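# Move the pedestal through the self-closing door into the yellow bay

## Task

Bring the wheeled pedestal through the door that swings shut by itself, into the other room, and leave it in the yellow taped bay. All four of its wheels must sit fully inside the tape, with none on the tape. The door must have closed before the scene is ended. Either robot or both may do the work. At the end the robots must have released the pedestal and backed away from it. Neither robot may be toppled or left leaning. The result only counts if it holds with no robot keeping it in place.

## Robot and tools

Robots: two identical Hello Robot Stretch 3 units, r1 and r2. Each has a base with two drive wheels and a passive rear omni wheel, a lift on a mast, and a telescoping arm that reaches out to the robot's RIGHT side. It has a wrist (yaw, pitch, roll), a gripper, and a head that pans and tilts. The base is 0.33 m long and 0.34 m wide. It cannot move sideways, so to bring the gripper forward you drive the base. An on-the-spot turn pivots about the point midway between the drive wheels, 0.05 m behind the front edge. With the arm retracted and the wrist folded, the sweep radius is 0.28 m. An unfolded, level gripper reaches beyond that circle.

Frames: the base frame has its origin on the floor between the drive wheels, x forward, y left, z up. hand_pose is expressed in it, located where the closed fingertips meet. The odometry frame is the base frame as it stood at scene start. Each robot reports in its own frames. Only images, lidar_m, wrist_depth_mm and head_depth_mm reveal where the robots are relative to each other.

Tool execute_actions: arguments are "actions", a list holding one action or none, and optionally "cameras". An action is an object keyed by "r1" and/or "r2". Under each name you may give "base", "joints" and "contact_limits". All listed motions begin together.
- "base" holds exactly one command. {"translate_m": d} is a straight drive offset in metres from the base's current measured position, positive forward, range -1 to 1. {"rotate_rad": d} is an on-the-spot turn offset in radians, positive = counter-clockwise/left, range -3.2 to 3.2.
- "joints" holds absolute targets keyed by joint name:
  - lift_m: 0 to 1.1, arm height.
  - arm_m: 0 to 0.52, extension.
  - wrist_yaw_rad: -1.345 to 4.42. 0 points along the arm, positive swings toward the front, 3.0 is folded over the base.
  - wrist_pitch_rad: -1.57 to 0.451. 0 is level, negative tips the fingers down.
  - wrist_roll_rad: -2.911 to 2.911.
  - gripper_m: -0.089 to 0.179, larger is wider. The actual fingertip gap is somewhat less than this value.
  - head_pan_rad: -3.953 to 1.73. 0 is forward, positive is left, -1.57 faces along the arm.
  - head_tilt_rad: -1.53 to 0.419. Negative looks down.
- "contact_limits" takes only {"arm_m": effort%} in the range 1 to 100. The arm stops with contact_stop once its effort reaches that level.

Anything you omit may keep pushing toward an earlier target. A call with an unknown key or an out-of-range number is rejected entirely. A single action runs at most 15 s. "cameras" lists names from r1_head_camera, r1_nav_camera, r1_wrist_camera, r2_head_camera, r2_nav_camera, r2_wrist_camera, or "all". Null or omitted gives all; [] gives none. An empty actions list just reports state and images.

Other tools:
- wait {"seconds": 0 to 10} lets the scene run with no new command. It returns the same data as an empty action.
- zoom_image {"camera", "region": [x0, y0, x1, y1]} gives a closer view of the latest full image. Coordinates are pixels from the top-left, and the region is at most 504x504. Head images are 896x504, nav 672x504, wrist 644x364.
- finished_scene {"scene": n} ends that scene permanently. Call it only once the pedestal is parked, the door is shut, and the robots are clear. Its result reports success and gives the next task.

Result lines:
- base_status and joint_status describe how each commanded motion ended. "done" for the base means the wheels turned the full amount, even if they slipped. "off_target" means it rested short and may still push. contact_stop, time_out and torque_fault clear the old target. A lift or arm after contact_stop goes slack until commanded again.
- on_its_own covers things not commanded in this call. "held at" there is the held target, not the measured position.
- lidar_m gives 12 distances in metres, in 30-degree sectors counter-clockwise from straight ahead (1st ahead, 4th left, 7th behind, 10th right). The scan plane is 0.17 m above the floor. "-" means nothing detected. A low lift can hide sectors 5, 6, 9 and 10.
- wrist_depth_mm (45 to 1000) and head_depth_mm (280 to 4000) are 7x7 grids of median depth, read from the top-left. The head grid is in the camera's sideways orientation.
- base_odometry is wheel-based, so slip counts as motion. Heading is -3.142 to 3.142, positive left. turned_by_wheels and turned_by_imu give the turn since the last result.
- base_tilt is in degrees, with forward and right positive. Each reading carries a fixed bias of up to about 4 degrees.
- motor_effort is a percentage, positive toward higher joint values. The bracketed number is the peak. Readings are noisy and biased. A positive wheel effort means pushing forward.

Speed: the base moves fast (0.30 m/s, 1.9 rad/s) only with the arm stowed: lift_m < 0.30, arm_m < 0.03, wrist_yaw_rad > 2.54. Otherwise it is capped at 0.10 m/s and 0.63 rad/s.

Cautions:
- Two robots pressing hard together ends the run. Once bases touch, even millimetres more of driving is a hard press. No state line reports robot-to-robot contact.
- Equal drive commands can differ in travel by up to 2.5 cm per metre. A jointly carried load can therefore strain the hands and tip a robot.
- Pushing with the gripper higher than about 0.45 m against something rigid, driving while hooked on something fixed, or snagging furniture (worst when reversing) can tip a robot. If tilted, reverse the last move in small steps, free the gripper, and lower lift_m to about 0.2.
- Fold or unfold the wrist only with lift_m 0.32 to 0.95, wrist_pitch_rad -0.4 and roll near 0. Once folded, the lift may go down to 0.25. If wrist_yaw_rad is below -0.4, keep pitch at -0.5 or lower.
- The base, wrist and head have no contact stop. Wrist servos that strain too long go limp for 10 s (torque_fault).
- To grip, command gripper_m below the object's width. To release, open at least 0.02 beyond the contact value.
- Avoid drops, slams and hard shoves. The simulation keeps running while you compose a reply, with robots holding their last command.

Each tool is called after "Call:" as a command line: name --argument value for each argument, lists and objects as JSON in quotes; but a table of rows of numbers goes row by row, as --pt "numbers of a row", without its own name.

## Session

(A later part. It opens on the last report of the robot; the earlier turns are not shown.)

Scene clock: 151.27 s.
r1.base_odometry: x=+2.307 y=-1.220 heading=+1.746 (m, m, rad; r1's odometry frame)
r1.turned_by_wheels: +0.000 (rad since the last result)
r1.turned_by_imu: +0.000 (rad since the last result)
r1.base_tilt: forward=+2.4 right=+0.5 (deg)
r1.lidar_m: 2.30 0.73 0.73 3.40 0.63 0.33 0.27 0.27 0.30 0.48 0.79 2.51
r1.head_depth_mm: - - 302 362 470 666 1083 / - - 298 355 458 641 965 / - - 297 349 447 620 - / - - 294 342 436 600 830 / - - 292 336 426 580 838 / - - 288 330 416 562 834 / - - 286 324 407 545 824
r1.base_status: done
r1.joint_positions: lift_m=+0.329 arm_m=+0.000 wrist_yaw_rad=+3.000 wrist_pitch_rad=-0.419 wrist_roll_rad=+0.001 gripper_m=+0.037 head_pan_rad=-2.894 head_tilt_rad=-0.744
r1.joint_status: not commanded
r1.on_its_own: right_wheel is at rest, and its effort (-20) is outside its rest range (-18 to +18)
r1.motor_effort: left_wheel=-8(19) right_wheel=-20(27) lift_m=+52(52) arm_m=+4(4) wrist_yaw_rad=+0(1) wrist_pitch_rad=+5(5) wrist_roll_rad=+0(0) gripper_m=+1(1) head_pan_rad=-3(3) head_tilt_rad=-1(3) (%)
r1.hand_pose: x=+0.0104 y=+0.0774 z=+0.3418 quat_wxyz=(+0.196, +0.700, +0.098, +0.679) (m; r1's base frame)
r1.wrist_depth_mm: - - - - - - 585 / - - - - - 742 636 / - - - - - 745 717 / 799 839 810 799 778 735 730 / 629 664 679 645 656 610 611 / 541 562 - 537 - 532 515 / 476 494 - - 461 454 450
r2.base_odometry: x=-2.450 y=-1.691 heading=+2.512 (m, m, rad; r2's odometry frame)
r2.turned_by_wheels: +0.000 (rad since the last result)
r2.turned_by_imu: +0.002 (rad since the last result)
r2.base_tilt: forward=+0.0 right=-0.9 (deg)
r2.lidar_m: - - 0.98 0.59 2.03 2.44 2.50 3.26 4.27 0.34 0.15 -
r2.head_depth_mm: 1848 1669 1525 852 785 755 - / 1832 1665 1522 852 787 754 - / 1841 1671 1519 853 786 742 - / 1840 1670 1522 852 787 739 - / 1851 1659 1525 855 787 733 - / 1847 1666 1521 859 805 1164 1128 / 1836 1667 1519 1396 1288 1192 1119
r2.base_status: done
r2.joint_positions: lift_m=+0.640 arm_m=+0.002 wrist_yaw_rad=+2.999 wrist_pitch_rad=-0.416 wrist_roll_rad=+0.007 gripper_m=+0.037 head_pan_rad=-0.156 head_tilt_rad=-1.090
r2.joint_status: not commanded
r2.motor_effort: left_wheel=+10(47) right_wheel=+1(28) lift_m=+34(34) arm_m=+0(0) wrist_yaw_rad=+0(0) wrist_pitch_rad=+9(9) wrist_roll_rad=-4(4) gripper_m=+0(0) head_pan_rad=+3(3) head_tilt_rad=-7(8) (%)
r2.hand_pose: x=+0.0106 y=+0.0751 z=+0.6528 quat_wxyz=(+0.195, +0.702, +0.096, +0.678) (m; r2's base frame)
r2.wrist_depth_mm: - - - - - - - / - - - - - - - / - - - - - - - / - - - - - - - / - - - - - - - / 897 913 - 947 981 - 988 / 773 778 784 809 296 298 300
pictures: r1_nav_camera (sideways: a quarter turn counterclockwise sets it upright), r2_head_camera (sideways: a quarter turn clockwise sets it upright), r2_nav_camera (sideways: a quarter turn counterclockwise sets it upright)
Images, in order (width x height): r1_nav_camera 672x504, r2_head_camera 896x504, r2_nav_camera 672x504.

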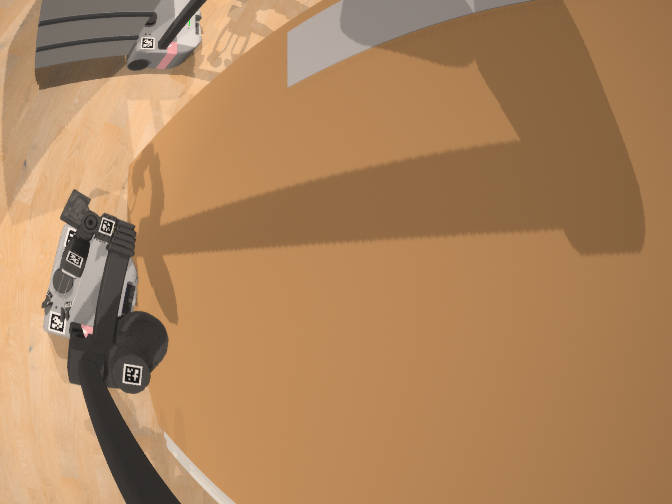

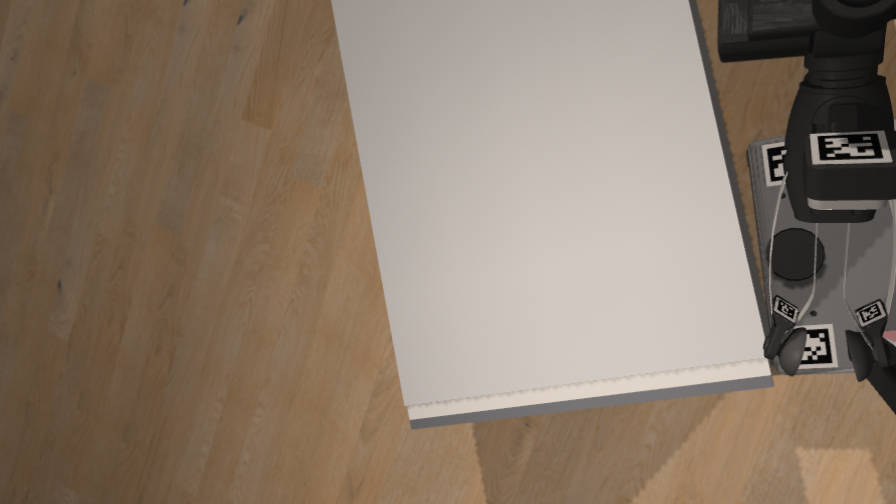

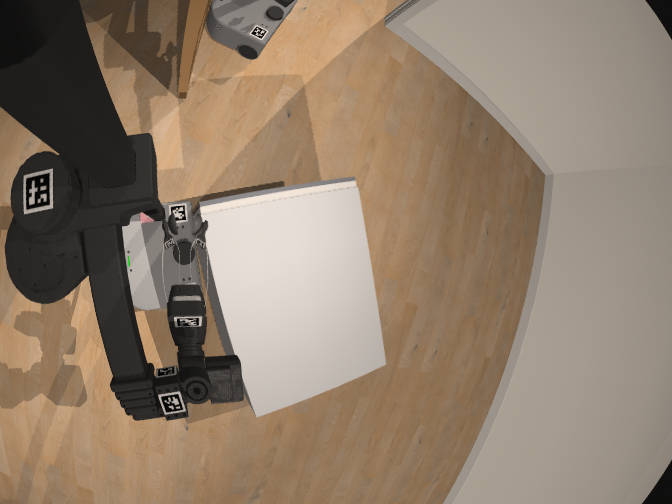

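Call:
execute_actions --actions '[{"r1":{"base":{"translate_m":-0.07},"joints":{"lift_m":0.62}},"r2":{"base":{"translate_m":0.04}}}]' --cameras '["r2_head_camera","r2_nav_camera","r1_nav_camera"]'

Scene clock: 155.83 s.
r1.base_odometry: x=+2.319 y=-1.288 heading=+1.747 (m, m, rad; r1's odometry frame)
r1.turned_by_wheels: +0.000 (rad since the last result)
r1.turned_by_imu: +0.001 (rad since the last result)
r1.base_tilt: forward=+2.5 right=+0.6 (deg)
r1.lidar_m: 2.28 0.78 0.80 3.40 0.52 0.31 0.27 0.27 0.32 0.87 0.84 2.59
r1.head_depth_mm: - - 292 341 432 561 - / - - 293 342 433 535 - / - - 293 341 435 537 - / - - 294 342 435 595 866 / - - 293 343 436 596 807 / - - 294 343 436 597 754 / - - 294 343 436 597 -
r1.base_status: done
r1.joint_positions: lift_m=+0.619 arm_m=+0.000 wrist_yaw_rad=+3.000 wrist_pitch_rad=-0.419 wrist_roll_rad=+0.001 gripper_m=+0.037 head_pan_rad=-2.894 head_tilt_rad=-0.744
r1.joint_status: all done
r1.on_its_own: right_wheel is at rest, and its effort (-20) is outside its rest range (-18 to +18)
r1.motor_effort: left_wheel=-6(22) right_wheel=-20(32) lift_m=+54(55) arm_m=+4(3) wrist_yaw_rad=+0(0) wrist_pitch_rad=+5(5) wrist_roll_rad=+0(0) gripper_m=+1(1) head_pan_rad=-3(3) head_tilt_rad=-4(3) (%)
r1.hand_pose: x=+0.0104 y=+0.0774 z=+0.6317 quat_wxyz=(+0.196, +0.700, +0.098, +0.679) (m; r1's base frame)
r1.wrist_depth_mm: - - - - - - 610 / - - - - - - 648 / - - - - - - 721 / 543 - - - - 876 815 / 499 - - - - 905 920 / 458 850 - 879 - 863 848 / 433 724 - 758 750 739 738
r2.base_odometry: x=-2.483 y=-1.667 heading=+2.512 (m, m, rad; r2's odometry frame)
r2.turned_by_wheels: +0.000 (rad since the last result)
r2.turned_by_imu: +0.001 (rad since the last result)
r2.base_tilt: forward=+0.0 right=-0.8 (deg)
r2.lidar_m: - - 0.98 0.63 2.00 2.47 2.54 3.30 4.30 0.22 0.15 -
r2.head_depth_mm: 1841 1677 1515 853 789 746 - / 1844 1668 1524 851 788 746 - / 1846 1663 1523 853 788 739 - / 1848 1671 1528 850 788 738 - / 1851 1663 1519 851 789 732 - / 1852 1660 1524 863 808 751 1122 / 1850 1673 1526 1393 1286 1198 1119
r2.base_status: done
r2.joint_positions: lift_m=+0.640 arm_m=+0.002 wrist_yaw_rad=+2.999 wrist_pitch_rad=-0.416 wrist_roll_rad=+0.007 gripper_m=+0.037 head_pan_rad=-0.156 head_tilt_rad=-1.090
r2.joint_status: not commanded
r2.motor_effort: left_wheel=+9(19) right_wheel=+0(8) lift_m=+34(34) arm_m=+0(0) wrist_yaw_rad=+0(1) wrist_pitch_rad=+9(9) wrist_roll_rad=-3(4) gripper_m=+0(0) head_pan_rad=+3(3) head_tilt_rad=-7(7) (%)
r2.hand_pose: x=+0.0106 y=+0.0751 z=+0.6528 quat_wxyz=(+0.195, +0.702, +0.096, +0.678) (m; r2's base frame)
r2.wrist_depth_mm: - - 683 - - - - / - - 721 - - - - / - - 781 - - - - / - - 868 - - - - / - - - - - - - / 880 919 - 914 - 996 994 / 775 780 787 803 295 300 304
pictures: r1_nav_camera (sideways: a quarter turn counterclockwise sets it upright), r2_head_camera (sideways: a quarter turn clockwise sets it upright), r2_nav_camera (sideways: a quarter turn counterclockwise sets it upright)
Images, in order (width x height): r1_nav_camera 672x504, r2_head_camera 896x504, r2_nav_camera 672x504.

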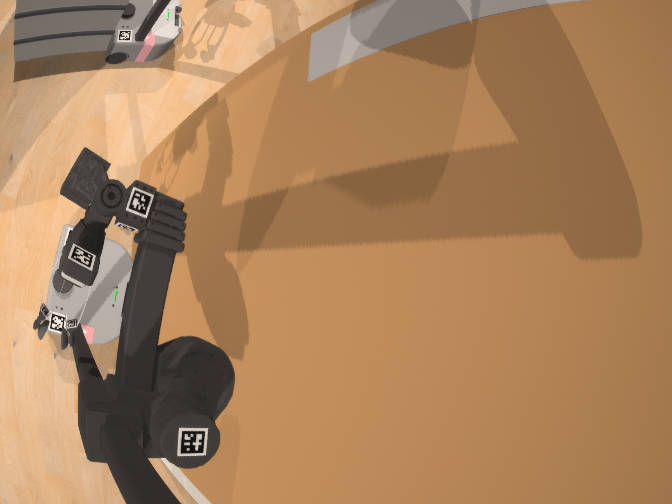

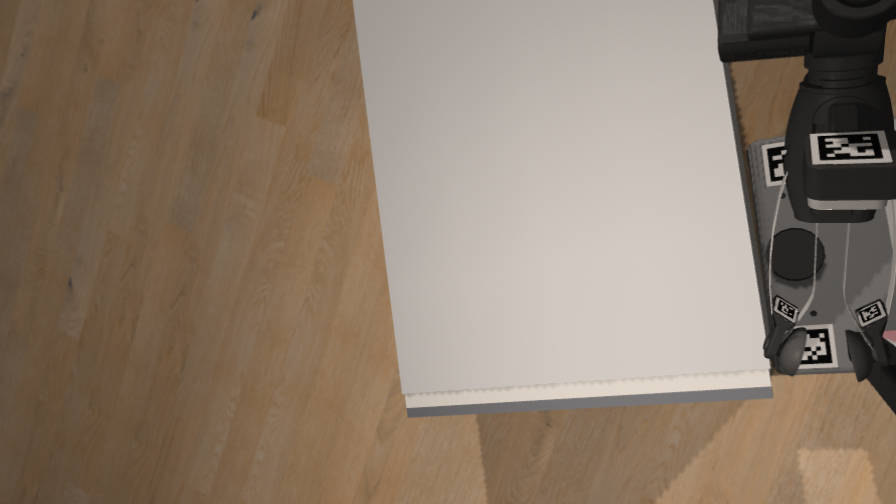

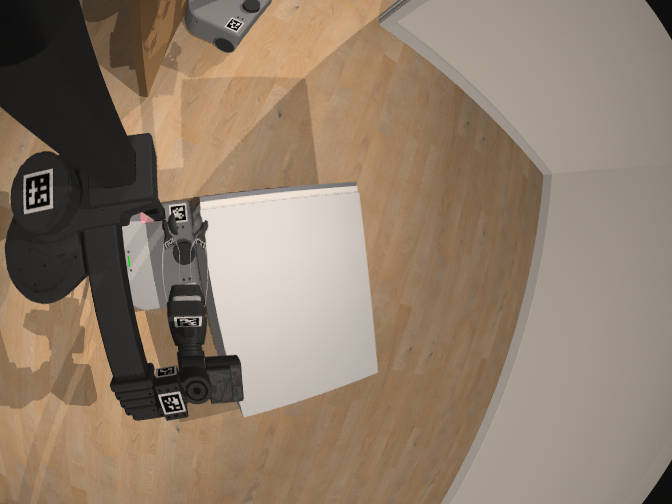

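Call:
execute_actions --actions '[{"r2":{"base":{"translate_m":-0.45}}}]' --cameras '[]'

Call:
execute_actions --actions '[{"r2":{"base":{"rotate_rad":-1.051},"joints":{"lift_m":0.27}}}]' --cameras '["r2_nav_camera"]'

Scene clock: 174.63 s.
r1.base_odometry: x=+2.319 y=-1.288 heading=+1.747 (m, m, rad; r1's odometry frame)
r1.turned_by_wheels: +0.000 (rad since the last result)
r1.turned_by_imu: +0.001 (rad since the last result)
r1.base_tilt: forward=+2.4 right=+0.5 (deg)
r1.lidar_m: 2.28 0.78 0.81 3.39 0.52 0.31 0.27 0.27 0.32 0.87 0.83 2.59
r1.head_depth_mm: - - 292 341 433 562 - / - - 292 341 434 536 - / - - 293 341 434 538 - / - - 293 342 435 594 865 / - - 293 342 435 596 807 / - - 294 343 436 597 756 / - - 294 343 436 597 -
r1.base_status: not commanded
r1.joint_positions: lift_m=+0.619 arm_m=+0.000 wrist_yaw_rad=+3.000 wrist_pitch_rad=-0.419 wrist_roll_rad=+0.001 gripper_m=+0.037 head_pan_rad=-2.894 head_tilt_rad=-0.744
r1.joint_status: not commanded
r1.on_its_own: right_wheel is at rest, and its effort (-20) is outside its rest range (-18 to +18)
r1.motor_effort: left_wheel=-6(6) right_wheel=-20(20) lift_m=+54(54) arm_m=+4(4) wrist_yaw_rad=+0(0) wrist_pitch_rad=+5(5) wrist_roll_rad=+0(1) gripper_m=+1(0) head_pan_rad=-3(4) head_tilt_rad=-3(5) (%)
r1.hand_pose: x=+0.0104 y=+0.0774 z=+0.6317 quat_wxyz=(+0.196, +0.700, +0.098, +0.679) (m; r1's base frame)
r1.wrist_depth_mm: - - - - - - 599 / - - - - - - 652 / - - - - - - 717 / 548 - - - - 875 828 / 502 - - - - 909 897 / 463 852 - 866 - 857 838 / 433 739 - 768 750 745 737
r2.base_odometry: x=-2.119 y=-1.932 heading=+2.512 (m, m, rad; r2's odometry frame)
r2.turned_by_wheels: +0.000 (rad since the last result)
r2.turned_by_imu: -0.001 (rad since the last result)
r2.base_tilt: forward=+0.0 right=-0.9 (deg)
r2.lidar_m: 0.50 1.88 0.69 1.73 2.19 2.07 2.12 2.76 4.11 4.07 2.82 0.53
r2.head_depth_mm: 1857 1036 950 1365 1290 1216 - / 1857 1019 947 1244 1280 1200 - / 1857 1018 940 1196 1290 1201 - / 1867 1017 939 1152 1293 1199 - / 1857 1018 928 1110 1290 1199 - / 1844 1034 944 1370 1286 1207 1119 / 1839 1666 1524 1391 1288 1200 1125
r2.base_status: done
r2.joint_positions: lift_m=+0.640 arm_m=+0.002 wrist_yaw_rad=+2.999 wrist_pitch_rad=-0.416 wrist_roll_rad=+0.007 gripper_m=+0.037 head_pan_rad=-0.156 head_tilt_rad=-1.090
r2.joint_status: not commanded
r2.motor_effort: left_wheel=+1(3) right_wheel=-1(7) lift_m=+34(34) arm_m=+0(0) wrist_yaw_rad=+0(1) wrist_pitch_rad=+9(9) wrist_roll_rad=-4(3) gripper_m=+0(0) head_pan_rad=+3(3) head_tilt_rad=-7(7) (%)
r2.hand_pose: x=+0.0106 y=+0.0751 z=+0.6528 quat_wxyz=(+0.195, +0.702, +0.096, +0.678) (m; r2's base frame)
r2.wrist_depth_mm: - - - - - - - / - - - - - - - / - - - - - - - / - - - - - - - / - - - - - - - / 886 914 - 957 990 997 - / 767 772 797 829 829 850 854
pictures: none
No camera images: the call's "cameras" was empty. Leave "cameras" out to get every camera's image.

Scene clock: 178.83 s.
r1.base_odometry: x=+2.319 y=-1.288 heading=+1.747 (m, m, rad; r1's odometry frame)
r1.turned_by_wheels: +0.000 (rad since the last result)
r1.turned_by_imu: +0.001 (rad since the last result)
r1.base_tilt: forward=+2.5 right=+0.5 (deg)
r1.lidar_m: 2.28 0.78 0.80 3.40 0.52 0.31 0.27 0.27 0.32 0.87 0.84 2.59
r1.head_depth_mm: - - 292 341 432 561 - / - - 293 341 433 536 - / - - 293 342 434 537 - / - - 293 342 435 594 866 / - - 293 342 435 597 806 / - - 294 343 436 598 755 / - - 294 344 436 597 -
r1.base_status: not commanded
r1.joint_positions: lift_m=+0.619 arm_m=+0.000 wrist_yaw_rad=+3.000 wrist_pitch_rad=-0.419 wrist_roll_rad=+0.001 gripper_m=+0.037 head_pan_rad=-2.894 head_tilt_rad=-0.744
r1.joint_status: not commanded
r1.on_its_own: right_wheel is at rest, and its effort (-20) is outside its rest range (-18 to +18)
r1.motor_effort: left_wheel=-7(7) right_wheel=-20(20) lift_m=+54(54) arm_m=+4(4) wrist_yaw_rad=+0(1) wrist_pitch_rad=+5(5) wrist_roll_rad=+0(0) gripper_m=+1(1) head_pan_rad=-3(3) head_tilt_rad=-3(3) (%)
r1.hand_pose: x=+0.0104 y=+0.0774 z=+0.6317 quat_wxyz=(+0.196, +0.700, +0.098, +0.679) (m; r1's base frame)
r1.wrist_depth_mm: - - - - - - 599 / - - - - - - 649 / - - - - - - 695 / 553 - - - - 874 816 / 497 - - - - 903 920 / 464 857 - 867 - 841 848 / 431 713 - 767 748 749 736
r2.base_odometry: x=-2.119 y=-1.932 heading=+1.461 (m, m, rad; r2's odometry frame)
r2.turned_by_wheels: -1.051 (rad since the last result)
r2.turned_by_imu: -1.077 (rad since the last result)
r2.base_tilt: forward=+0.0 right=-0.8 (deg)
r2.lidar_m: 2.85 0.53 0.50 1.87 0.85 1.73 2.20 2.07 2.11 2.74 4.08 4.15
r2.head_depth_mm: 1852 1673 1522 1396 1290 1195 1123 / 1853 1669 1526 1398 1289 1211 - / 1842 1665 1525 1393 1292 1201 - / 1851 1659 1520 1395 1288 1199 - / 1848 1660 1522 1391 1284 1194 - / 1832 1669 1519 1392 1291 1199 1127 / 1838 1674 1512 1149 1263 1203 1114
r2.base_status: done
r2.joint_positions: lift_m=+0.270 arm_m=+0.002 wrist_yaw_rad=+2.999 wrist_pitch_rad=-0.416 wrist_roll_rad=+0.007 gripper_m=+0.037 head_pan_rad=-0.156 head_tilt_rad=-1.090
r2.joint_status: all done
r2.motor_effort: left_wheel=+2(5) right_wheel=-5(9) lift_m=+20(31) arm_m=+0(0) wrist_yaw_rad=+0(0) wrist_pitch_rad=+8(9) wrist_roll_rad=-4(4) gripper_m=+0(0) head_pan_rad=+3(3) head_tilt_rad=-7(7) (%)
r2.hand_pose: x=+0.0106 y=+0.0751 z=+0.2835 quat_wxyz=(+0.195, +0.702, +0.096, +0.678) (m; r2's base frame)
r2.wrist_depth_mm: 566 - - - 483 445 410 / 640 904 - - 525 480 438 / 752 879 958 967 570 504 470 / 664 663 711 716 625 547 499 / 556 554 - 603 611 594 538 / 464 492 - - 515 509 521 / - - - - 421 432 443
pictures: r2_nav_camera (sideways: a quarter turn counterclockwise sets it upright)
Images, in order (width x height): r2_nav_camera 672x504.

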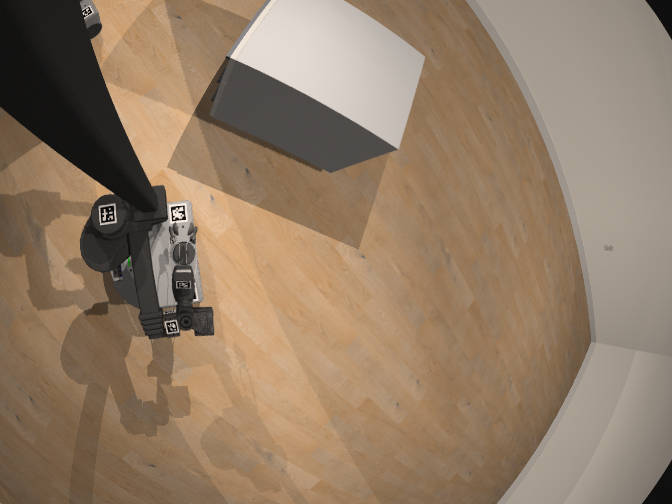

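Call:
execute_actions --actions '[{"r2":{"base":{"translate_m":0.955}}}]' --cameras '[]'

Call:
execute_actions --actions '[{"r2":{"base":{"rotate_rad":2.262},"joints":{"head_pan_rad":0.0,"head_tilt_rad":-0.8}}}]' --cameras '["r2_nav_camera","r2_head_camera"]'

Scene clock: 185.10 s.
r1.base_odometry: x=+2.319 y=-1.288 heading=+1.747 (m, m, rad; r1's odometry frame)
r1.turned_by_wheels: +0.000 (rad since the last result)
r1.turned_by_imu: +0.001 (rad since the last result)
r1.base_tilt: forward=+2.4 right=+0.5 (deg)
r1.lidar_m: 2.28 0.78 0.81 3.40 0.52 0.31 0.27 0.27 0.32 0.87 0.84 2.59
r1.head_depth_mm: - - 292 341 433 561 - / - - 293 341 433 536 - / - - 293 342 434 538 - / - - 293 342 435 595 867 / - - 293 343 435 597 807 / - - 293 342 436 597 755 / - - 294 343 436 597 -
r1.base_status: not commanded
r1.joint_positions: lift_m=+0.619 arm_m=+0.000 wrist_yaw_rad=+3.000 wrist_pitch_rad=-0.419 wrist_roll_rad=+0.001 gripper_m=+0.037 head_pan_rad=-2.894 head_tilt_rad=-0.744
r1.joint_status: not commanded
r1.on_its_own: right_wheel is at rest, and its effort (-20) is outside its rest range (-18 to +18)
r1.motor_effort: left_wheel=-7(6) right_wheel=-20(20) lift_m=+54(54) arm_m=+4(4) wrist_yaw_rad=+1(0) wrist_pitch_rad=+5(5) wrist_roll_rad=+0(0) gripper_m=+1(1) head_pan_rad=-3(3) head_tilt_rad=-4(4) (%)
r1.hand_pose: x=+0.0104 y=+0.0774 z=+0.6317 quat_wxyz=(+0.196, +0.700, +0.098, +0.679) (m; r1's base frame)
r1.wrist_depth_mm: - - - - - - 600 / - - - - - - 651 / - - - - - - 709 / 543 - - - - 860 812 / 499 - - - - 925 904 / 462 840 - 860 - 854 839 / 431 728 - 765 748 726 739
r2.base_odometry: x=-2.015 y=-0.983 heading=+1.461 (m, m, rad; r2's odometry frame)
r2.turned_by_wheels: +0.000 (rad since the last result)
r2.turned_by_imu: +0.005 (rad since the last result)
r2.base_tilt: forward=+0.0 right=-0.8 (deg)
r2.lidar_m: 2.00 1.88 1.93 0.61 0.43 0.42 2.98 2.86 2.92 3.77 3.56 2.90
r2.head_depth_mm: 1842 1660 1523 1401 1290 1199 1125 / 1842 1680 1516 1390 1291 1213 - / 1852 1667 1516 1394 1291 1210 - / 1841 1669 1522 1393 1293 1204 - / 1848 1661 1518 1393 1296 1203 - / 1860 1671 1524 1398 1295 1199 1129 / 1846 1670 1514 1393 1285 1198 1120
r2.base_status: done
r2.joint_positions: lift_m=+0.270 arm_m=+0.002 wrist_yaw_rad=+2.999 wrist_pitch_rad=-0.416 wrist_roll_rad=+0.007 gripper_m=+0.037 head_pan_rad=-0.156 head_tilt_rad=-1.090
r2.joint_status: not commanded
r2.motor_effort: left_wheel=+2(8) right_wheel=-4(9) lift_m=+20(21) arm_m=+0(1) wrist_yaw_rad=+0(0) wrist_pitch_rad=+9(8) wrist_roll_rad=-3(4) gripper_m=+0(0) head_pan_rad=+3(3) head_tilt_rad=-6(7) (%)
r2.hand_pose: x=+0.0106 y=+0.0751 z=+0.2835 quat_wxyz=(+0.195, +0.702, +0.096, +0.678) (m; r2's base frame)
r2.wrist_depth_mm: 367 - - - - - - / 376 435 - - - - - / 389 462 941 981 - - - / 404 495 702 732 751 775 797 / 420 533 - 596 623 613 637 / 440 484 - - 507 509 521 / - - - - 431 440 443
pictures: none
No camera images: the call's "cameras" was empty. Leave "cameras" out to get every camera's image.

Scene clock: 187.63 s.
r1.base_odometry: x=+2.319 y=-1.288 heading=+1.747 (m, m, rad; r1's odometry frame)
r1.turned_by_wheels: +0.000 (rad since the last result)
r1.turned_by_imu: +0.000 (rad since the last result)
r1.base_tilt: forward=+2.3 right=+0.5 (deg)
r1.lidar_m: 2.28 0.78 0.80 3.40 0.52 0.31 0.27 0.27 0.32 0.87 0.84 2.58
r1.head_depth_mm: - - 292 341 432 562 - / - - 293 341 433 536 - / - - 293 342 434 537 - / - - 293 342 434 595 866 / - - 293 342 435 595 808 / - - 294 343 436 597 756 / - - 294 343 436 598 -
r1.base_status: not commanded
r1.joint_positions: lift_m=+0.619 arm_m=+0.000 wrist_yaw_rad=+3.000 wrist_pitch_rad=-0.419 wrist_roll_rad=+0.001 gripper_m=+0.037 head_pan_rad=-2.894 head_tilt_rad=-0.744
r1.joint_status: not commanded
r1.on_its_own: right_wheel is at rest, and its effort (-20) is outside its rest range (-18 to +18)
r1.motor_effort: left_wheel=-7(7) right_wheel=-20(20) lift_m=+54(54) arm_m=+4(4) wrist_yaw_rad=+1(0) wrist_pitch_rad=+5(5) wrist_roll_rad=-1(0) gripper_m=+0(0) head_pan_rad=-4(3) head_tilt_rad=-3(2) (%)
r1.hand_pose: x=+0.0104 y=+0.0774 z=+0.6317 quat_wxyz=(+0.196, +0.700, +0.098, +0.679) (m; r1's base frame)
r1.wrist_depth_mm: - - - - - - 604 / - - - - - - 650 / - - - - - - 706 / 543 - - - - 862 810 / 496 - - - - 914 923 / 465 851 - 876 - 866 838 / 429 726 - 767 740 735 738
r2.base_odometry: x=-2.015 y=-0.983 heading=-2.560 (m, m, rad; r2's odometry frame)
r2.turned_by_wheels: +2.262 (rad since the last result)
r2.turned_by_imu: +2.313 (rad since the last result)
r2.base_tilt: forward=+0.0 right=-0.9 (deg)
r2.lidar_m: 0.42 0.54 2.89 2.86 3.08 3.61 3.56 2.41 1.91 1.89 2.04 0.52
r2.head_depth_mm: 1993 2249 2031 1694 1396 1290 1155 / 2060 2275 2008 1038 943 1229 1155 / 3218 2488 1270 1042 922 1173 1157 / 3137 2464 1236 1041 899 1056 1159 / 3212 2458 2008 1041 914 1146 1153 / 2814 2073 1928 1218 1439 1287 1158 / 2019 1992 1892 1684 1460 1292 1152
r2.base_status: done
r2.joint_positions: lift_m=+0.270 arm_m=+0.002 wrist_yaw_rad=+2.999 wrist_pitch_rad=-0.416 wrist_roll_rad=+0.007 gripper_m=+0.037 head_pan_rad=-0.007 head_tilt_rad=-0.803
r2.joint_status: all done
r2.motor_effort: left_wheel=-2(7) right_wheel=+3(14) lift_m=+20(20) arm_m=-1(1) wrist_yaw_rad=+0(1) wrist_pitch_rad=+9(9) wrist_roll_rad=-3(3) gripper_m=+0(0) head_pan_rad=+4(19) head_tilt_rad=+1(29) (%)
r2.hand_pose: x=+0.0106 y=+0.0751 z=+0.2835 quat_wxyz=(+0.195, +0.702, +0.096, +0.678) (m; r2's base frame)
r2.wrist_depth_mm: - - - - - - - / - - - - - - - / 870 882 938 983 - - - / 667 677 713 732 769 767 798 / 541 552 - 593 616 627 644 / 467 493 - - 514 517 524 / - - - - 422 442 442
pictures: r2_head_camera (sideways: a quarter turn clockwise sets it upright), r2_nav_camera (sideways: a quarter turn counterclockwise sets it upright)
Images, in order (width x height): r2_head_camera 896x504, r2_nav_camera 672x504.

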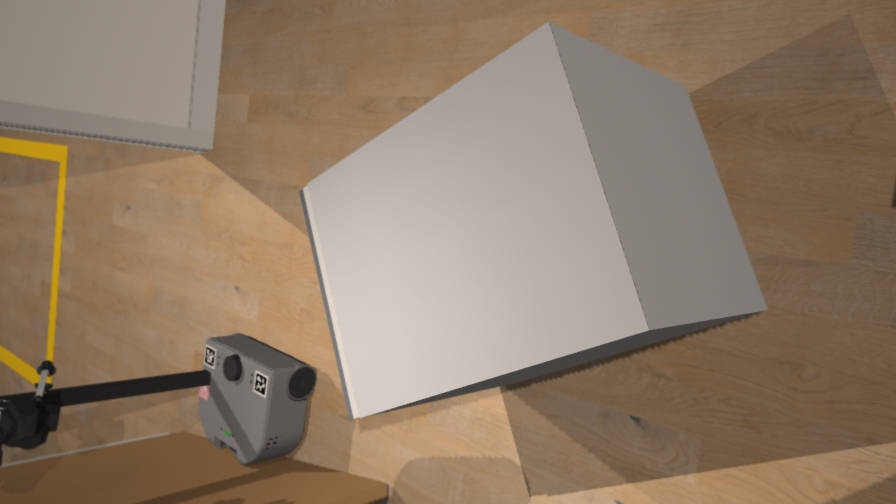

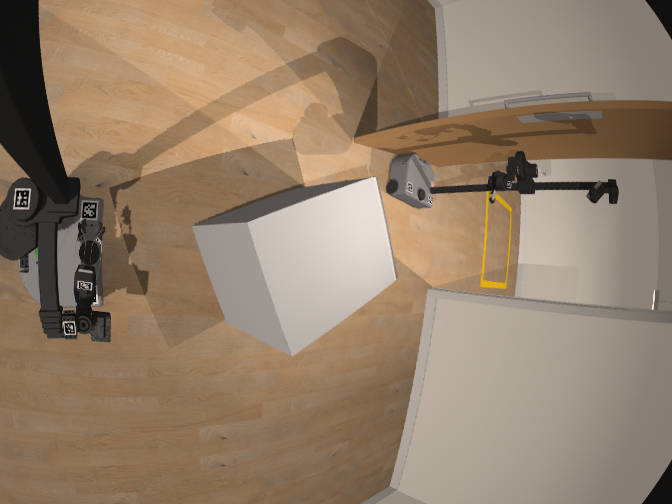

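Call:
zoom_image --camera "r2_head_camera" --region '[0, 60, 400, 500]'

Region (0, 60, 400, 500) of r2_head_camera's 896x504 image, scaled by 1.145, with more detail than that image has; it fills the left 458 columns of this view, and the rest is white.

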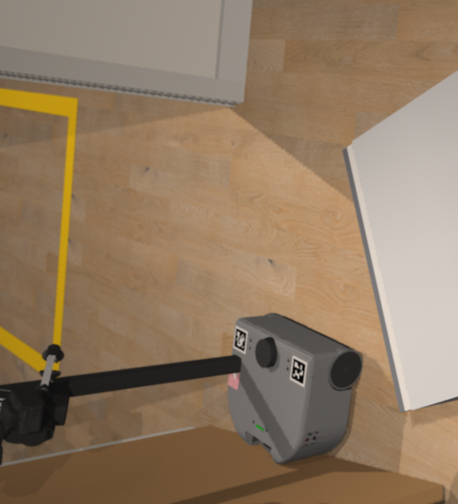

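Call:
execute_actions --actions '[{"r2":{"base":{"rotate_rad":0.1},"joints":{"lift_m":0.64}}}]' --cameras '[]'

Call:
execute_actions --actions '[{"r2":{"base":{"translate_m":0.65},"joints":{"head_tilt_rad":-1.0}}}]' --cameras '["r2_nav_camera","r2_head_camera"]'

Scene clock: 218.13 s.
r1.base_odometry: x=+2.319 y=-1.288 heading=+1.747 (m, m, rad; r1's odometry frame)
r1.turned_by_wheels: +0.000 (rad since the last result)
r1.turned_by_imu: +0.001 (rad since the last result)
r1.base_tilt: forward=+2.4 right=+0.5 (deg)
r1.lidar_m: 2.28 0.78 0.81 3.39 0.52 0.31 0.27 0.27 0.32 0.87 0.84 2.58
r1.head_depth_mm: - - 292 341 433 561 - / - - 293 341 434 536 - / - - 293 342 434 537 - / - - 293 342 435 595 867 / - - 293 342 435 597 807 / - - 294 343 436 597 755 / - - 294 343 437 598 -
r1.base_status: not commanded
r1.joint_positions: lift_m=+0.619 arm_m=+0.000 wrist_yaw_rad=+3.000 wrist_pitch_rad=-0.419 wrist_roll_rad=+0.001 gripper_m=+0.037 head_pan_rad=-2.894 head_tilt_rad=-0.744
r1.joint_status: not commanded
r1.on_its_own: right_wheel is at rest, and its effort (-20) is outside its rest range (-18 to +18)
r1.motor_effort: left_wheel=-6(6) right_wheel=-20(20) lift_m=+54(54) arm_m=+4(4) wrist_yaw_rad=+1(1) wrist_pitch_rad=+5(6) wrist_roll_rad=+0(1) gripper_m=+1(1) head_pan_rad=-3(3) head_tilt_rad=-2(3) (%)
r1.hand_pose: x=+0.0104 y=+0.0774 z=+0.6317 quat_wxyz=(+0.196, +0.700, +0.098, +0.679) (m; r1's base frame)
r1.wrist_depth_mm: - - - - - - 606 / - - - - - - 642 / - - - - - - 713 / 547 - - - - 863 805 / 498 - - - - 912 894 / 467 856 - 870 - 863 840 / 431 718 - 751 751 739 733
r2.base_odometry: x=-2.015 y=-0.983 heading=-2.460 (m, m, rad; r2's odometry frame)
r2.turned_by_wheels: +0.100 (rad since the last result)
r2.turned_by_imu: +0.103 (rad since the last result)
r2.base_tilt: forward=+0.0 right=-0.8 (deg)
r2.lidar_m: 0.42 1.46 2.87 2.87 3.22 3.56 3.55 2.25 1.88 1.89 2.14 0.48
r2.head_depth_mm: 2026 2256 1999 1669 938 1249 1156 / 3177 2470 2014 1043 918 1175 1155 / 3210 2437 1239 1044 902 1090 1153 / 3181 2445 2021 1044 900 1013 1157 / 2828 2087 1941 1090 1386 1260 1162 / 1968 2012 1950 1687 1466 1290 1153 / 1427 1567 1885 1700 1462 1290 1149
r2.base_status: done
r2.joint_positions: lift_m=+0.640 arm_m=+0.002 wrist_yaw_rad=+2.999 wrist_pitch_rad=-0.416 wrist_roll_rad=+0.007 gripper_m=+0.037 head_pan_rad=-0.007 head_tilt_rad=-0.803
r2.joint_status: all done
r2.motor_effort: left_wheel=-2(8) right_wheel=+3(11) lift_m=+35(35) arm_m=-1(0) wrist_yaw_rad=+0(0) wrist_pitch_rad=+9(9) wrist_roll_rad=-4(3) gripper_m=+0(0) head_pan_rad=+5(3) head_tilt_rad=+1(2) (%)
r2.hand_pose: x=+0.0106 y=+0.0751 z=+0.6528 quat_wxyz=(+0.195, +0.702, +0.096, +0.678) (m; r2's base frame)
r2.wrist_depth_mm: - - - - - - - / - - - - - - - / - - - - - - - / - - - - - - - / - - - - - - - / 892 898 - 963 - 964 - / 773 796 783 819 833 851 868
pictures: none
No camera images: the call's "cameras" was empty. Leave "cameras" out to get every camera's image.

Scene clock: 225.87 s.
r1.base_odometry: x=+2.319 y=-1.288 heading=+1.747 (m, m, rad; r1's odometry frame)
r1.turned_by_wheels: +0.000 (rad since the last result)
r1.turned_by_imu: +0.001 (rad since the last result)
r1.base_tilt: forward=+2.4 right=+0.5 (deg)
r1.lidar_m: 2.28 0.78 0.80 3.39 0.52 0.31 0.27 0.27 0.32 5.24 0.58 0.65
r1.head_depth_mm: - - 292 341 432 563 - / - - 292 341 433 535 - / - - 293 342 434 538 - / - - 293 342 435 595 866 / - - 294 342 435 596 807 / - - 294 343 436 596 756 / - - 294 343 436 597 -
r1.base_status: not commanded
r1.joint_positions: lift_m=+0.619 arm_m=+0.000 wrist_yaw_rad=+3.000 wrist_pitch_rad=-0.419 wrist_roll_rad=+0.001 gripper_m=+0.037 head_pan_rad=-2.894 head_tilt_rad=-0.744
r1.joint_status: not commanded
r1.on_its_own: right_wheel is at rest, and its effort (-20) is outside its rest range (-18 to +18)
r1.motor_effort: left_wheel=-7(7) right_wheel=-20(20) lift_m=+54(54) arm_m=+4(4) wrist_yaw_rad=+0(0) wrist_pitch_rad=+5(5) wrist_roll_rad=+0(0) gripper_m=+1(1) head_pan_rad=-4(4) head_tilt_rad=-3(3) (%)
r1.hand_pose: x=+0.0104 y=+0.0774 z=+0.6317 quat_wxyz=(+0.196, +0.700, +0.098, +0.679) (m; r1's base frame)
r1.wrist_depth_mm: - - - - - - 594 / - - - - - - 645 / - - - - - - 719 / 545 - - - - 883 810 / 499 - - - - 922 918 / 460 850 - 874 - 847 837 / 430 722 - 747 760 748 717
r2.base_odometry: x=-2.519 y=-1.392 heading=-2.461 (m, m, rad; r2's odometry frame)
r2.turned_by_wheels: -0.001 (rad since the last result)
r2.turned_by_imu: +0.000 (rad since the last result)
r2.base_tilt: forward=+0.0 right=-0.9 (deg)
r2.lidar_m: - - 2.72 2.72 3.06 4.21 4.19 2.42 2.03 0.20 0.15 -
r2.head_depth_mm: 2167 1787 1647 906 812 745 704 / 2153 1862 1642 902 816 747 704 / 2150 1874 1651 900 818 745 702 / 2122 1862 1643 900 816 747 703 / 2057 1604 1561 1472 1333 1204 1131 / 1690 1702 1523 1462 1334 1214 1122 / 1379 1419 1460 1433 1331 1214 1116
r2.base_status: translate_m off_target (by the wheels' count: +0.6499 of +0.6500)
r2.joint_positions: lift_m=+0.640 arm_m=+0.002 wrist_yaw_rad=+3.000 wrist_pitch_rad=-0.417 wrist_roll_rad=+0.006 gripper_m=+0.037 head_pan_rad=-0.006 head_tilt_rad=-0.991
r2.joint_status: all done
r2.on_its_own: right_wheel is at rest, and its effort (+43) is outside its rest range (-18 to +18)
r2.motor_effort: left_wheel=-1(46) right_wheel=+43(74) lift_m=+33(36) arm_m=+0(2) wrist_yaw_rad=+0(1) wrist_pitch_rad=+9(10) wrist_roll_rad=-4(4) gripper_m=+0(0) head_pan_rad=+4(4) head_tilt_rad=-7(31) (%)
r2.hand_pose: x=+0.0105 y=+0.0750 z=+0.6527 quat_wxyz=(+0.196, +0.702, +0.096, +0.678) (m; r2's base frame)
r2.wrist_depth_mm: - - - - - - - / - - - - - - - / - - - - - - - / - - - - - - 767 / - - - - - - 829 / 897 895 - 942 982 970 942 / 750 803 798 808 843 834 856
pictures: r2_head_camera (sideways: a quarter turn clockwise sets it upright), r2_nav_camera (sideways: a quarter turn counterclockwise sets it upright)
Images, in order (width x height): r2_head_camera 896x504, r2_nav_camera 672x504.

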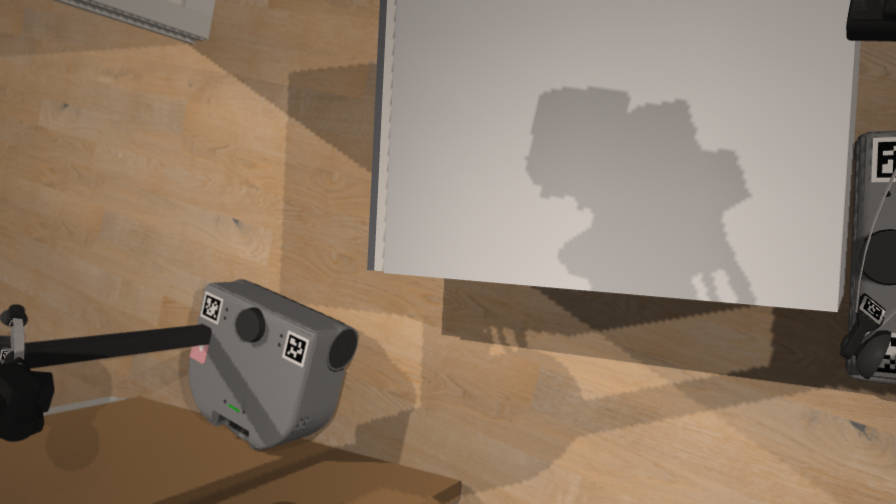

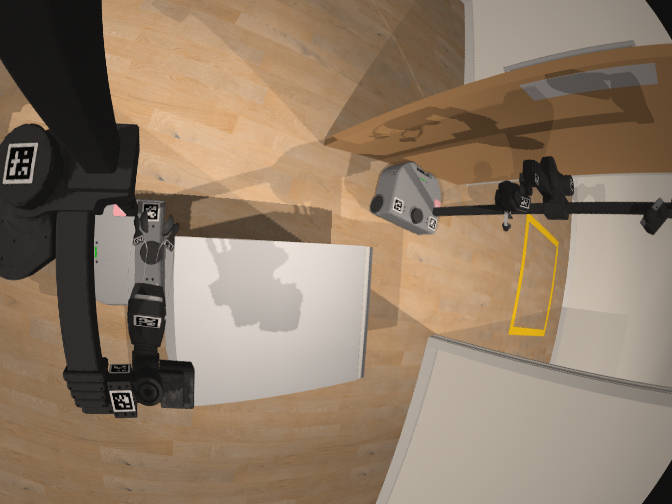

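Call:
execute_actions --actions '[{"r2":{"base":{"translate_m":-0.35}}}]' --cameras '[]'

Call:
execute_actions --actions '[{"r2":{"base":{"rotate_rad":-0.682}}}]' --cameras '[]'

Call:
execute_actions --actions '[{"r2":{"base":{"translate_m":0.255}}}]' --cameras '[]'

Call:
execute_actions --actions '[{"r2":{"base":{"rotate_rad":0.675}}}]' --cameras '["r2_nav_camera","r2_head_camera"]'

Scene clock: 240.70 s.
r1.base_odometry: x=+2.319 y=-1.288 heading=+1.747 (m, m, rad; r1's odometry frame)
r1.turned_by_wheels: +0.000 (rad since the last result)
r1.turned_by_imu: +0.001 (rad since the last result)
r1.base_tilt: forward=+2.4 right=+0.4 (deg)
r1.lidar_m: 2.27 0.78 0.80 3.39 0.51 0.31 0.27 0.27 0.32 5.24 0.58 0.65
r1.head_depth_mm: - - 292 341 433 562 - / - - 292 341 433 536 - / - - 292 342 434 538 - / - - 293 342 434 596 866 / - - 293 342 435 597 807 / - - 294 343 437 597 756 / - - 294 343 436 597 -
r1.base_status: not commanded
r1.joint_positions: lift_m=+0.619 arm_m=+0.000 wrist_yaw_rad=+3.000 wrist_pitch_rad=-0.419 wrist_roll_rad=+0.001 gripper_m=+0.037 head_pan_rad=-2.894 head_tilt_rad=-0.744
r1.joint_status: not commanded
r1.on_its_own: right_wheel is at rest, and its effort (-20) is outside its rest range (-18 to +18)
r1.motor_effort: left_wheel=-6(6) right_wheel=-20(20) lift_m=+54(54) arm_m=+3(3) wrist_yaw_rad=+1(1) wrist_pitch_rad=+5(5) wrist_roll_rad=+0(0) gripper_m=+1(1) head_pan_rad=-3(3) head_tilt_rad=-3(3) (%)
r1.hand_pose: x=+0.0104 y=+0.0774 z=+0.6317 quat_wxyz=(+0.196, +0.700, +0.098, +0.679) (m; r1's base frame)
r1.wrist_depth_mm: - - - - - - 606 / - - - - - - 651 / - - - - - - 714 / 545 - - - - 867 820 / 493 - - - - 919 908 / 468 856 - 878 - 852 840 / 430 717 - 771 739 747 734
r2.base_odometry: x=-2.247 y=-1.172 heading=-2.461 (m, m, rad; r2's odometry frame)
r2.turned_by_wheels: +0.000 (rad since the last result)
r2.turned_by_imu: -0.001 (rad since the last result)
r2.base_tilt: forward=+0.0 right=-0.9 (deg)
r2.lidar_m: 0.41 1.18 2.80 2.80 3.14 3.87 3.84 2.34 1.96 1.96 2.21 0.42
r2.head_depth_mm: 1942 1858 1006 904 1021 1220 1139 / 2145 1874 1006 904 1033 1223 1118 / 2139 1864 1009 900 1054 1218 1134 / 2148 1826 1023 900 1069 1216 1133 / 2090 1714 1642 1479 1333 1215 1141 / 1856 1723 1644 1471 1339 1214 1118 / 1418 1468 1590 1467 1330 1228 1119
r2.base_status: done
r2.joint_positions: lift_m=+0.640 arm_m=+0.002 wrist_yaw_rad=+3.000 wrist_pitch_rad=-0.417 wrist_roll_rad=+0.006 gripper_m=+0.037 head_pan_rad=-0.006 head_tilt_rad=-0.991
r2.joint_status: not commanded
r2.motor_effort: left_wheel=+0(5) right_wheel=+0(26) lift_m=+34(33) arm_m=-1(1) wrist_yaw_rad=+0(0) wrist_pitch_rad=+9(10) wrist_roll_rad=-4(4) gripper_m=+0(0) head_pan_rad=+3(3) head_tilt_rad=-7(6) (%)
r2.hand_pose: x=+0.0105 y=+0.0750 z=+0.6527 quat_wxyz=(+0.196, +0.702, +0.096, +0.678) (m; r2's base frame)
r2.wrist_depth_mm: - - - - - - - / - - - - - - - / - - - - - - - / - - - - - - - / - - - - - - - / 906 898 - 950 - 996 - / 755 781 783 816 822 846 860
pictures: none
No camera images: the call's "cameras" was empty. Leave "cameras" out to get every camera's image.

Scene clock: 242.73 s.
r1.base_odometry: x=+2.319 y=-1.288 heading=+1.747 (m, m, rad; r1's odometry frame)
r1.turned_by_wheels: +0.000 (rad since the last result)
r1.turned_by_imu: +0.000 (rad since the last result)
r1.base_tilt: forward=+2.5 right=+0.5 (deg)
r1.lidar_m: 2.28 0.78 0.80 3.40 0.52 0.31 0.27 0.27 0.32 5.24 0.58 0.65
r1.head_depth_mm: - - 292 341 433 562 - / - - 292 341 433 536 - / - - 293 342 434 537 - / - - 293 342 434 595 867 / - - 293 343 435 596 808 / - - 294 343 436 598 755 / - - 294 343 436 598 -
r1.base_status: not commanded
r1.joint_positions: lift_m=+0.619 arm_m=+0.000 wrist_yaw_rad=+3.000 wrist_pitch_rad=-0.419 wrist_roll_rad=+0.001 gripper_m=+0.037 head_pan_rad=-2.894 head_tilt_rad=-0.744
r1.joint_status: not commanded
r1.on_its_own: right_wheel is at rest, and its effort (-20) is outside its rest range (-18 to +18)
r1.motor_effort: left_wheel=-6(7) right_wheel=-20(20) lift_m=+54(54) arm_m=+4(3) wrist_yaw_rad=+1(0) wrist_pitch_rad=+5(5) wrist_roll_rad=+0(1) gripper_m=+0(1) head_pan_rad=-4(3) head_tilt_rad=-2(4) (%)
r1.hand_pose: x=+0.0104 y=+0.0774 z=+0.6317 quat_wxyz=(+0.196, +0.700, +0.098, +0.679) (m; r1's base frame)
r1.wrist_depth_mm: - - - - - - 603 / - - - - - - 651 / - - - - - - 711 / 537 - - - - 887 815 / 499 - - - - 900 917 / 467 858 - 868 - 870 850 / 432 716 - 768 759 746 732
r2.base_odometry: x=-2.247 y=-1.172 heading=+3.140 (m, m, rad; r2's odometry frame)
r2.turned_by_wheels: -0.682 (rad since the last result)
r2.turned_by_imu: -0.699 (rad since the last result)
r2.base_tilt: forward=+0.0 right=-0.9 (deg)
r2.lidar_m: 0.44 0.41 0.41 2.87 2.83 2.95 3.96 3.85 2.64 2.01 1.96 2.06
r2.head_depth_mm: 2148 1872 1659 1485 1339 1223 1140 / 2158 1859 1651 1469 1330 1217 1126 / 2133 1867 1654 1474 1339 1218 1132 / 2083 1858 1646 969 1298 1217 1134 / 2024 1864 1005 912 1124 1219 1146 / 1963 1863 1005 900 954 1207 1122 / 1895 1869 1010 901 849 1202 1119
r2.base_status: done
r2.joint_positions: lift_m=+0.640 arm_m=+0.002 wrist_yaw_rad=+3.000 wrist_pitch_rad=-0.417 wrist_roll_rad=+0.006 gripper_m=+0.037 head_pan_rad=-0.006 head_tilt_rad=-0.991
r2.joint_status: not commanded
r2.motor_effort: left_wheel=+2(6) right_wheel=-4(8) lift_m=+34(34) arm_m=-1(0) wrist_yaw_rad=+0(0) wrist_pitch_rad=+9(10) wrist_roll_rad=-3(3) gripper_m=+0(0) head_pan_rad=+3(3) head_tilt_rad=-7(6) (%)
r2.hand_pose: x=+0.0105 y=+0.0750 z=+0.6527 quat_wxyz=(+0.196, +0.702, +0.096, +0.678) (m; r2's base frame)
r2.wrist_depth_mm: - - - - - - - / - - - - - - - / - - - - - - 758 / - - - - - 616 559 / - - - - - 473 434 / 892 895 - 941 969 491 406 / 758 789 790 835 797 526 423
pictures: none
No camera images: the call's "cameras" was empty. Leave "cameras" out to get every camera's image.

Scene clock: 246.53 s.
r1.base_odometry: x=+2.319 y=-1.288 heading=+1.747 (m, m, rad; r1's odometry frame)
r1.turned_by_wheels: +0.000 (rad since the last result)
r1.turned_by_imu: +0.001 (rad since the last result)
r1.base_tilt: forward=+2.4 right=+0.5 (deg)
r1.lidar_m: 2.28 0.78 0.81 3.40 0.52 0.31 0.27 0.27 0.32 5.25 0.58 0.65
r1.head_depth_mm: - - 292 341 433 562 - / - - 292 342 433 536 - / - - 293 342 434 538 - / - - 293 342 435 594 868 / - - 293 342 436 596 808 / - - 294 342 435 596 756 / - - 294 343 437 598 -
r1.base_status: not commanded
r1.joint_positions: lift_m=+0.619 arm_m=+0.000 wrist_yaw_rad=+3.000 wrist_pitch_rad=-0.419 wrist_roll_rad=+0.001 gripper_m=+0.037 head_pan_rad=-2.894 head_tilt_rad=-0.744
r1.joint_status: not commanded
r1.on_its_own: right_wheel is at rest, and its effort (-20) is outside its rest range (-18 to +18)
r1.motor_effort: left_wheel=-7(6) right_wheel=-20(20) lift_m=+54(54) arm_m=+4(3) wrist_yaw_rad=-1(0) wrist_pitch_rad=+5(5) wrist_roll_rad=+0(1) gripper_m=+1(1) head_pan_rad=-4(3) head_tilt_rad=-4(4) (%)
r1.hand_pose: x=+0.0104 y=+0.0774 z=+0.6317 quat_wxyz=(+0.196, +0.700, +0.098, +0.679) (m; r1's base frame)
r1.wrist_depth_mm: - - - - - - 606 / - - - - - - 654 / - - - - - - 716 / 543 - - - - 869 819 / 503 - - - - 915 930 / 461 847 - 871 - 851 857 / 433 728 - 762 737 741 734
r2.base_odometry: x=-2.502 y=-1.172 heading=+3.140 (m, m, rad; r2's odometry frame)
r2.turned_by_wheels: +0.000 (rad since the last result)
r2.turned_by_imu: +0.002 (rad since the last result)
r2.base_tilt: forward=+0.0 right=-0.8 (deg)
r2.lidar_m: 0.22 0.21 0.21 0.26 2.96 3.08 4.20 4.08 2.49 1.89 1.84 1.94
r2.head_depth_mm: 2073 1878 1643 1480 1336 1221 1137 / 2049 1879 1642 1476 1335 1222 1122 / 2003 1867 1646 1469 1342 1222 1133 / 1917 1859 1647 1478 838 1176 1133 / 1813 1855 1653 1475 816 838 1130 / 1738 1877 1648 897 813 755 1087 / 1667 1819 1006 902 815 745 859
r2.base_status: done
r2.joint_positions: lift_m=+0.640 arm_m=+0.002 wrist_yaw_rad=+3.000 wrist_pitch_rad=-0.417 wrist_roll_rad=+0.006 gripper_m=+0.037 head_pan_rad=-0.006 head_tilt_rad=-0.991
r2.joint_status: not commanded
r2.motor_effort: left_wheel=+2(6) right_wheel=-4(5) lift_m=+34(34) arm_m=-1(0) wrist_yaw_rad=-1(0) wrist_pitch_rad=+10(9) wrist_roll_rad=-3(4) gripper_m=+0(0) head_pan_rad=+3(4) head_tilt_rad=-7(6) (%)
r2.hand_pose: x=+0.0105 y=+0.0750 z=+0.6527 quat_wxyz=(+0.196, +0.702, +0.096, +0.678) (m; r2's base frame)
r2.wrist_depth_mm: - - - - - - - / - - - - - - - / - - - - - 736 - / - - - - 518 522 557 / - - - 440 423 421 434 / 915 894 - 499 351 347 355 / 758 785 792 553 398 309 302
pictures: none
No camera images: the call's "cameras" was empty. Leave "cameras" out to get every camera's image.

Scene clock: 248.60 s.
r1.base_odometry: x=+2.319 y=-1.288 heading=+1.747 (m, m, rad; r1's odometry frame)
r1.turned_by_wheels: +0.000 (rad since the last result)
r1.turned_by_imu: +0.000 (rad since the last result)
r1.base_tilt: forward=+2.4 right=+0.5 (deg)
r1.lidar_m: 2.28 0.78 0.81 3.41 0.52 0.31 0.27 0.27 0.32 5.25 0.58 0.65
r1.head_depth_mm: - - 292 341 433 561 - / - - 293 341 433 536 - / - - 293 342 434 536 - / - - 293 342 435 595 868 / - - 294 343 435 596 809 / - - 294 343 435 597 756 / - - 294 343 436 598 -
r1.base_status: not commanded
r1.joint_positions: lift_m=+0.619 arm_m=+0.000 wrist_yaw_rad=+3.000 wrist_pitch_rad=-0.419 wrist_roll_rad=+0.001 gripper_m=+0.037 head_pan_rad=-2.894 head_tilt_rad=-0.744
r1.joint_status: not commanded
r1.on_its_own: right_wheel is at rest, and its effort (-20) is outside its rest range (-18 to +18)
r1.motor_effort: left_wheel=-6(7) right_wheel=-20(20) lift_m=+54(54) arm_m=+3(3) wrist_yaw_rad=+1(1) wrist_pitch_rad=+5(5) wrist_roll_rad=+0(1) gripper_m=+1(2) head_pan_rad=-4(4) head_tilt_rad=-3(3) (%)
r1.hand_pose: x=+0.0104 y=+0.0774 z=+0.6317 quat_wxyz=(+0.196, +0.700, +0.098, +0.679) (m; r1's base frame)
r1.wrist_depth_mm: - - - - - - 599 / - - - - - - 647 / - - - - - - 713 / 553 - - - - 864 814 / 492 - - - - 928 898 / 465 850 - 867 - 847 841 / 432 719 - 753 745 744 739
r2.base_odometry: x=-2.502 y=-1.172 heading=-2.468 (m, m, rad; r2's odometry frame)
r2.turned_by_wheels: +0.675 (rad since the last result)
r2.turned_by_imu: +0.692 (rad since the last result)
r2.base_tilt: forward=+0.0 right=-0.8 (deg)
r2.lidar_m: 0.21 0.21 0.30 2.92 3.27 4.09 4.07 2.20 1.84 1.83 2.04 0.21
r2.head_depth_mm: 1653 1826 1650 1474 1329 1220 1135 / 2116 1860 1026 913 817 841 1125 / 2142 1864 1006 903 816 859 1136 / 2154 1864 1004 903 815 882 1135 / 2137 1869 1006 901 813 905 1138 / 2108 1637 1593 914 815 930 1120 / 1872 1618 1624 1476 1332 1204 1121
r2.base_status: done
r2.joint_positions: lift_m=+0.640 arm_m=+0.002 wrist_yaw_rad=+3.000 wrist_pitch_rad=-0.417 wrist_roll_rad=+0.006 gripper_m=+0.037 head_pan_rad=-0.006 head_tilt_rad=-0.991
r2.joint_status: not commanded
r2.motor_effort: left_wheel=-2(7) right_wheel=+3(8) lift_m=+34(33) arm_m=+0(0) wrist_yaw_rad=-1(0) wrist_pitch_rad=+9(9) wrist_roll_rad=-4(4) gripper_m=+0(0) head_pan_rad=+4(4) head_tilt_rad=-7(6) (%)
r2.hand_pose: x=+0.0105 y=+0.0750 z=+0.6527 quat_wxyz=(+0.196, +0.702, +0.096, +0.678) (m; r2's base frame)
r2.wrist_depth_mm: - - - - - - - / - - - - - - - / - - - - - - - / - - - - - - 987 / - - - - - - - / 880 901 - 948 966 364 357 / 770 776 785 829 794 317 300
pictures: r2_head_camera (sideways: a quarter turn clockwise sets it upright), r2_nav_camera (sideways: a quarter turn counterclockwise sets it upright)
Images, in order (width x height): r2_head_camera 896x504, r2_nav_camera 672x504.

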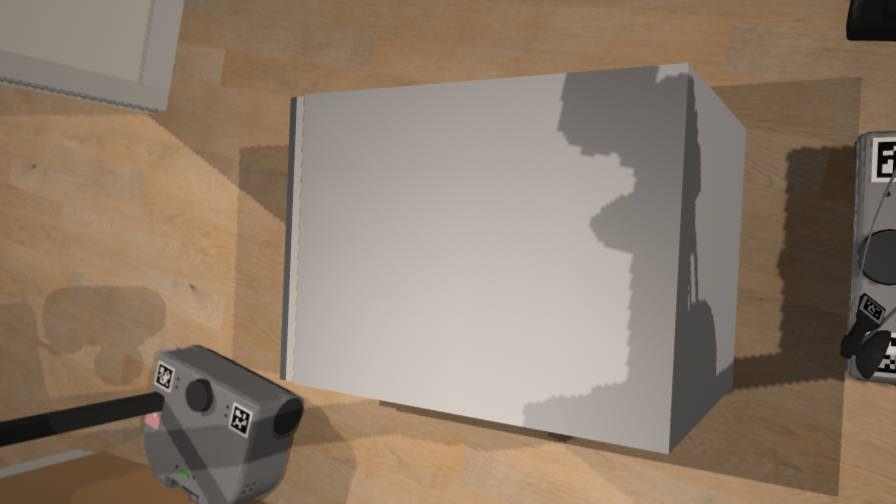

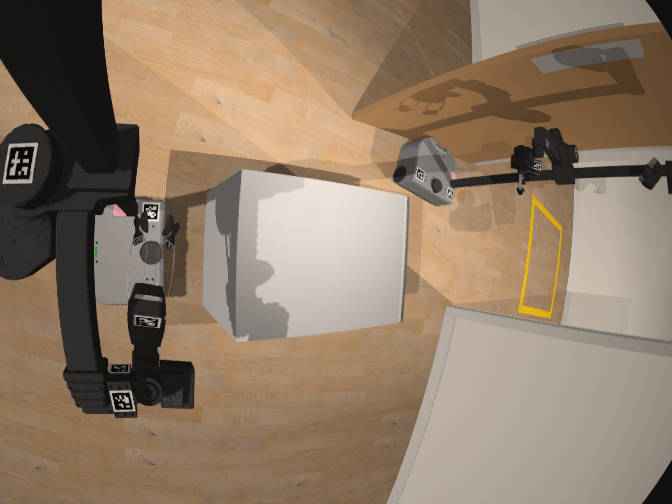

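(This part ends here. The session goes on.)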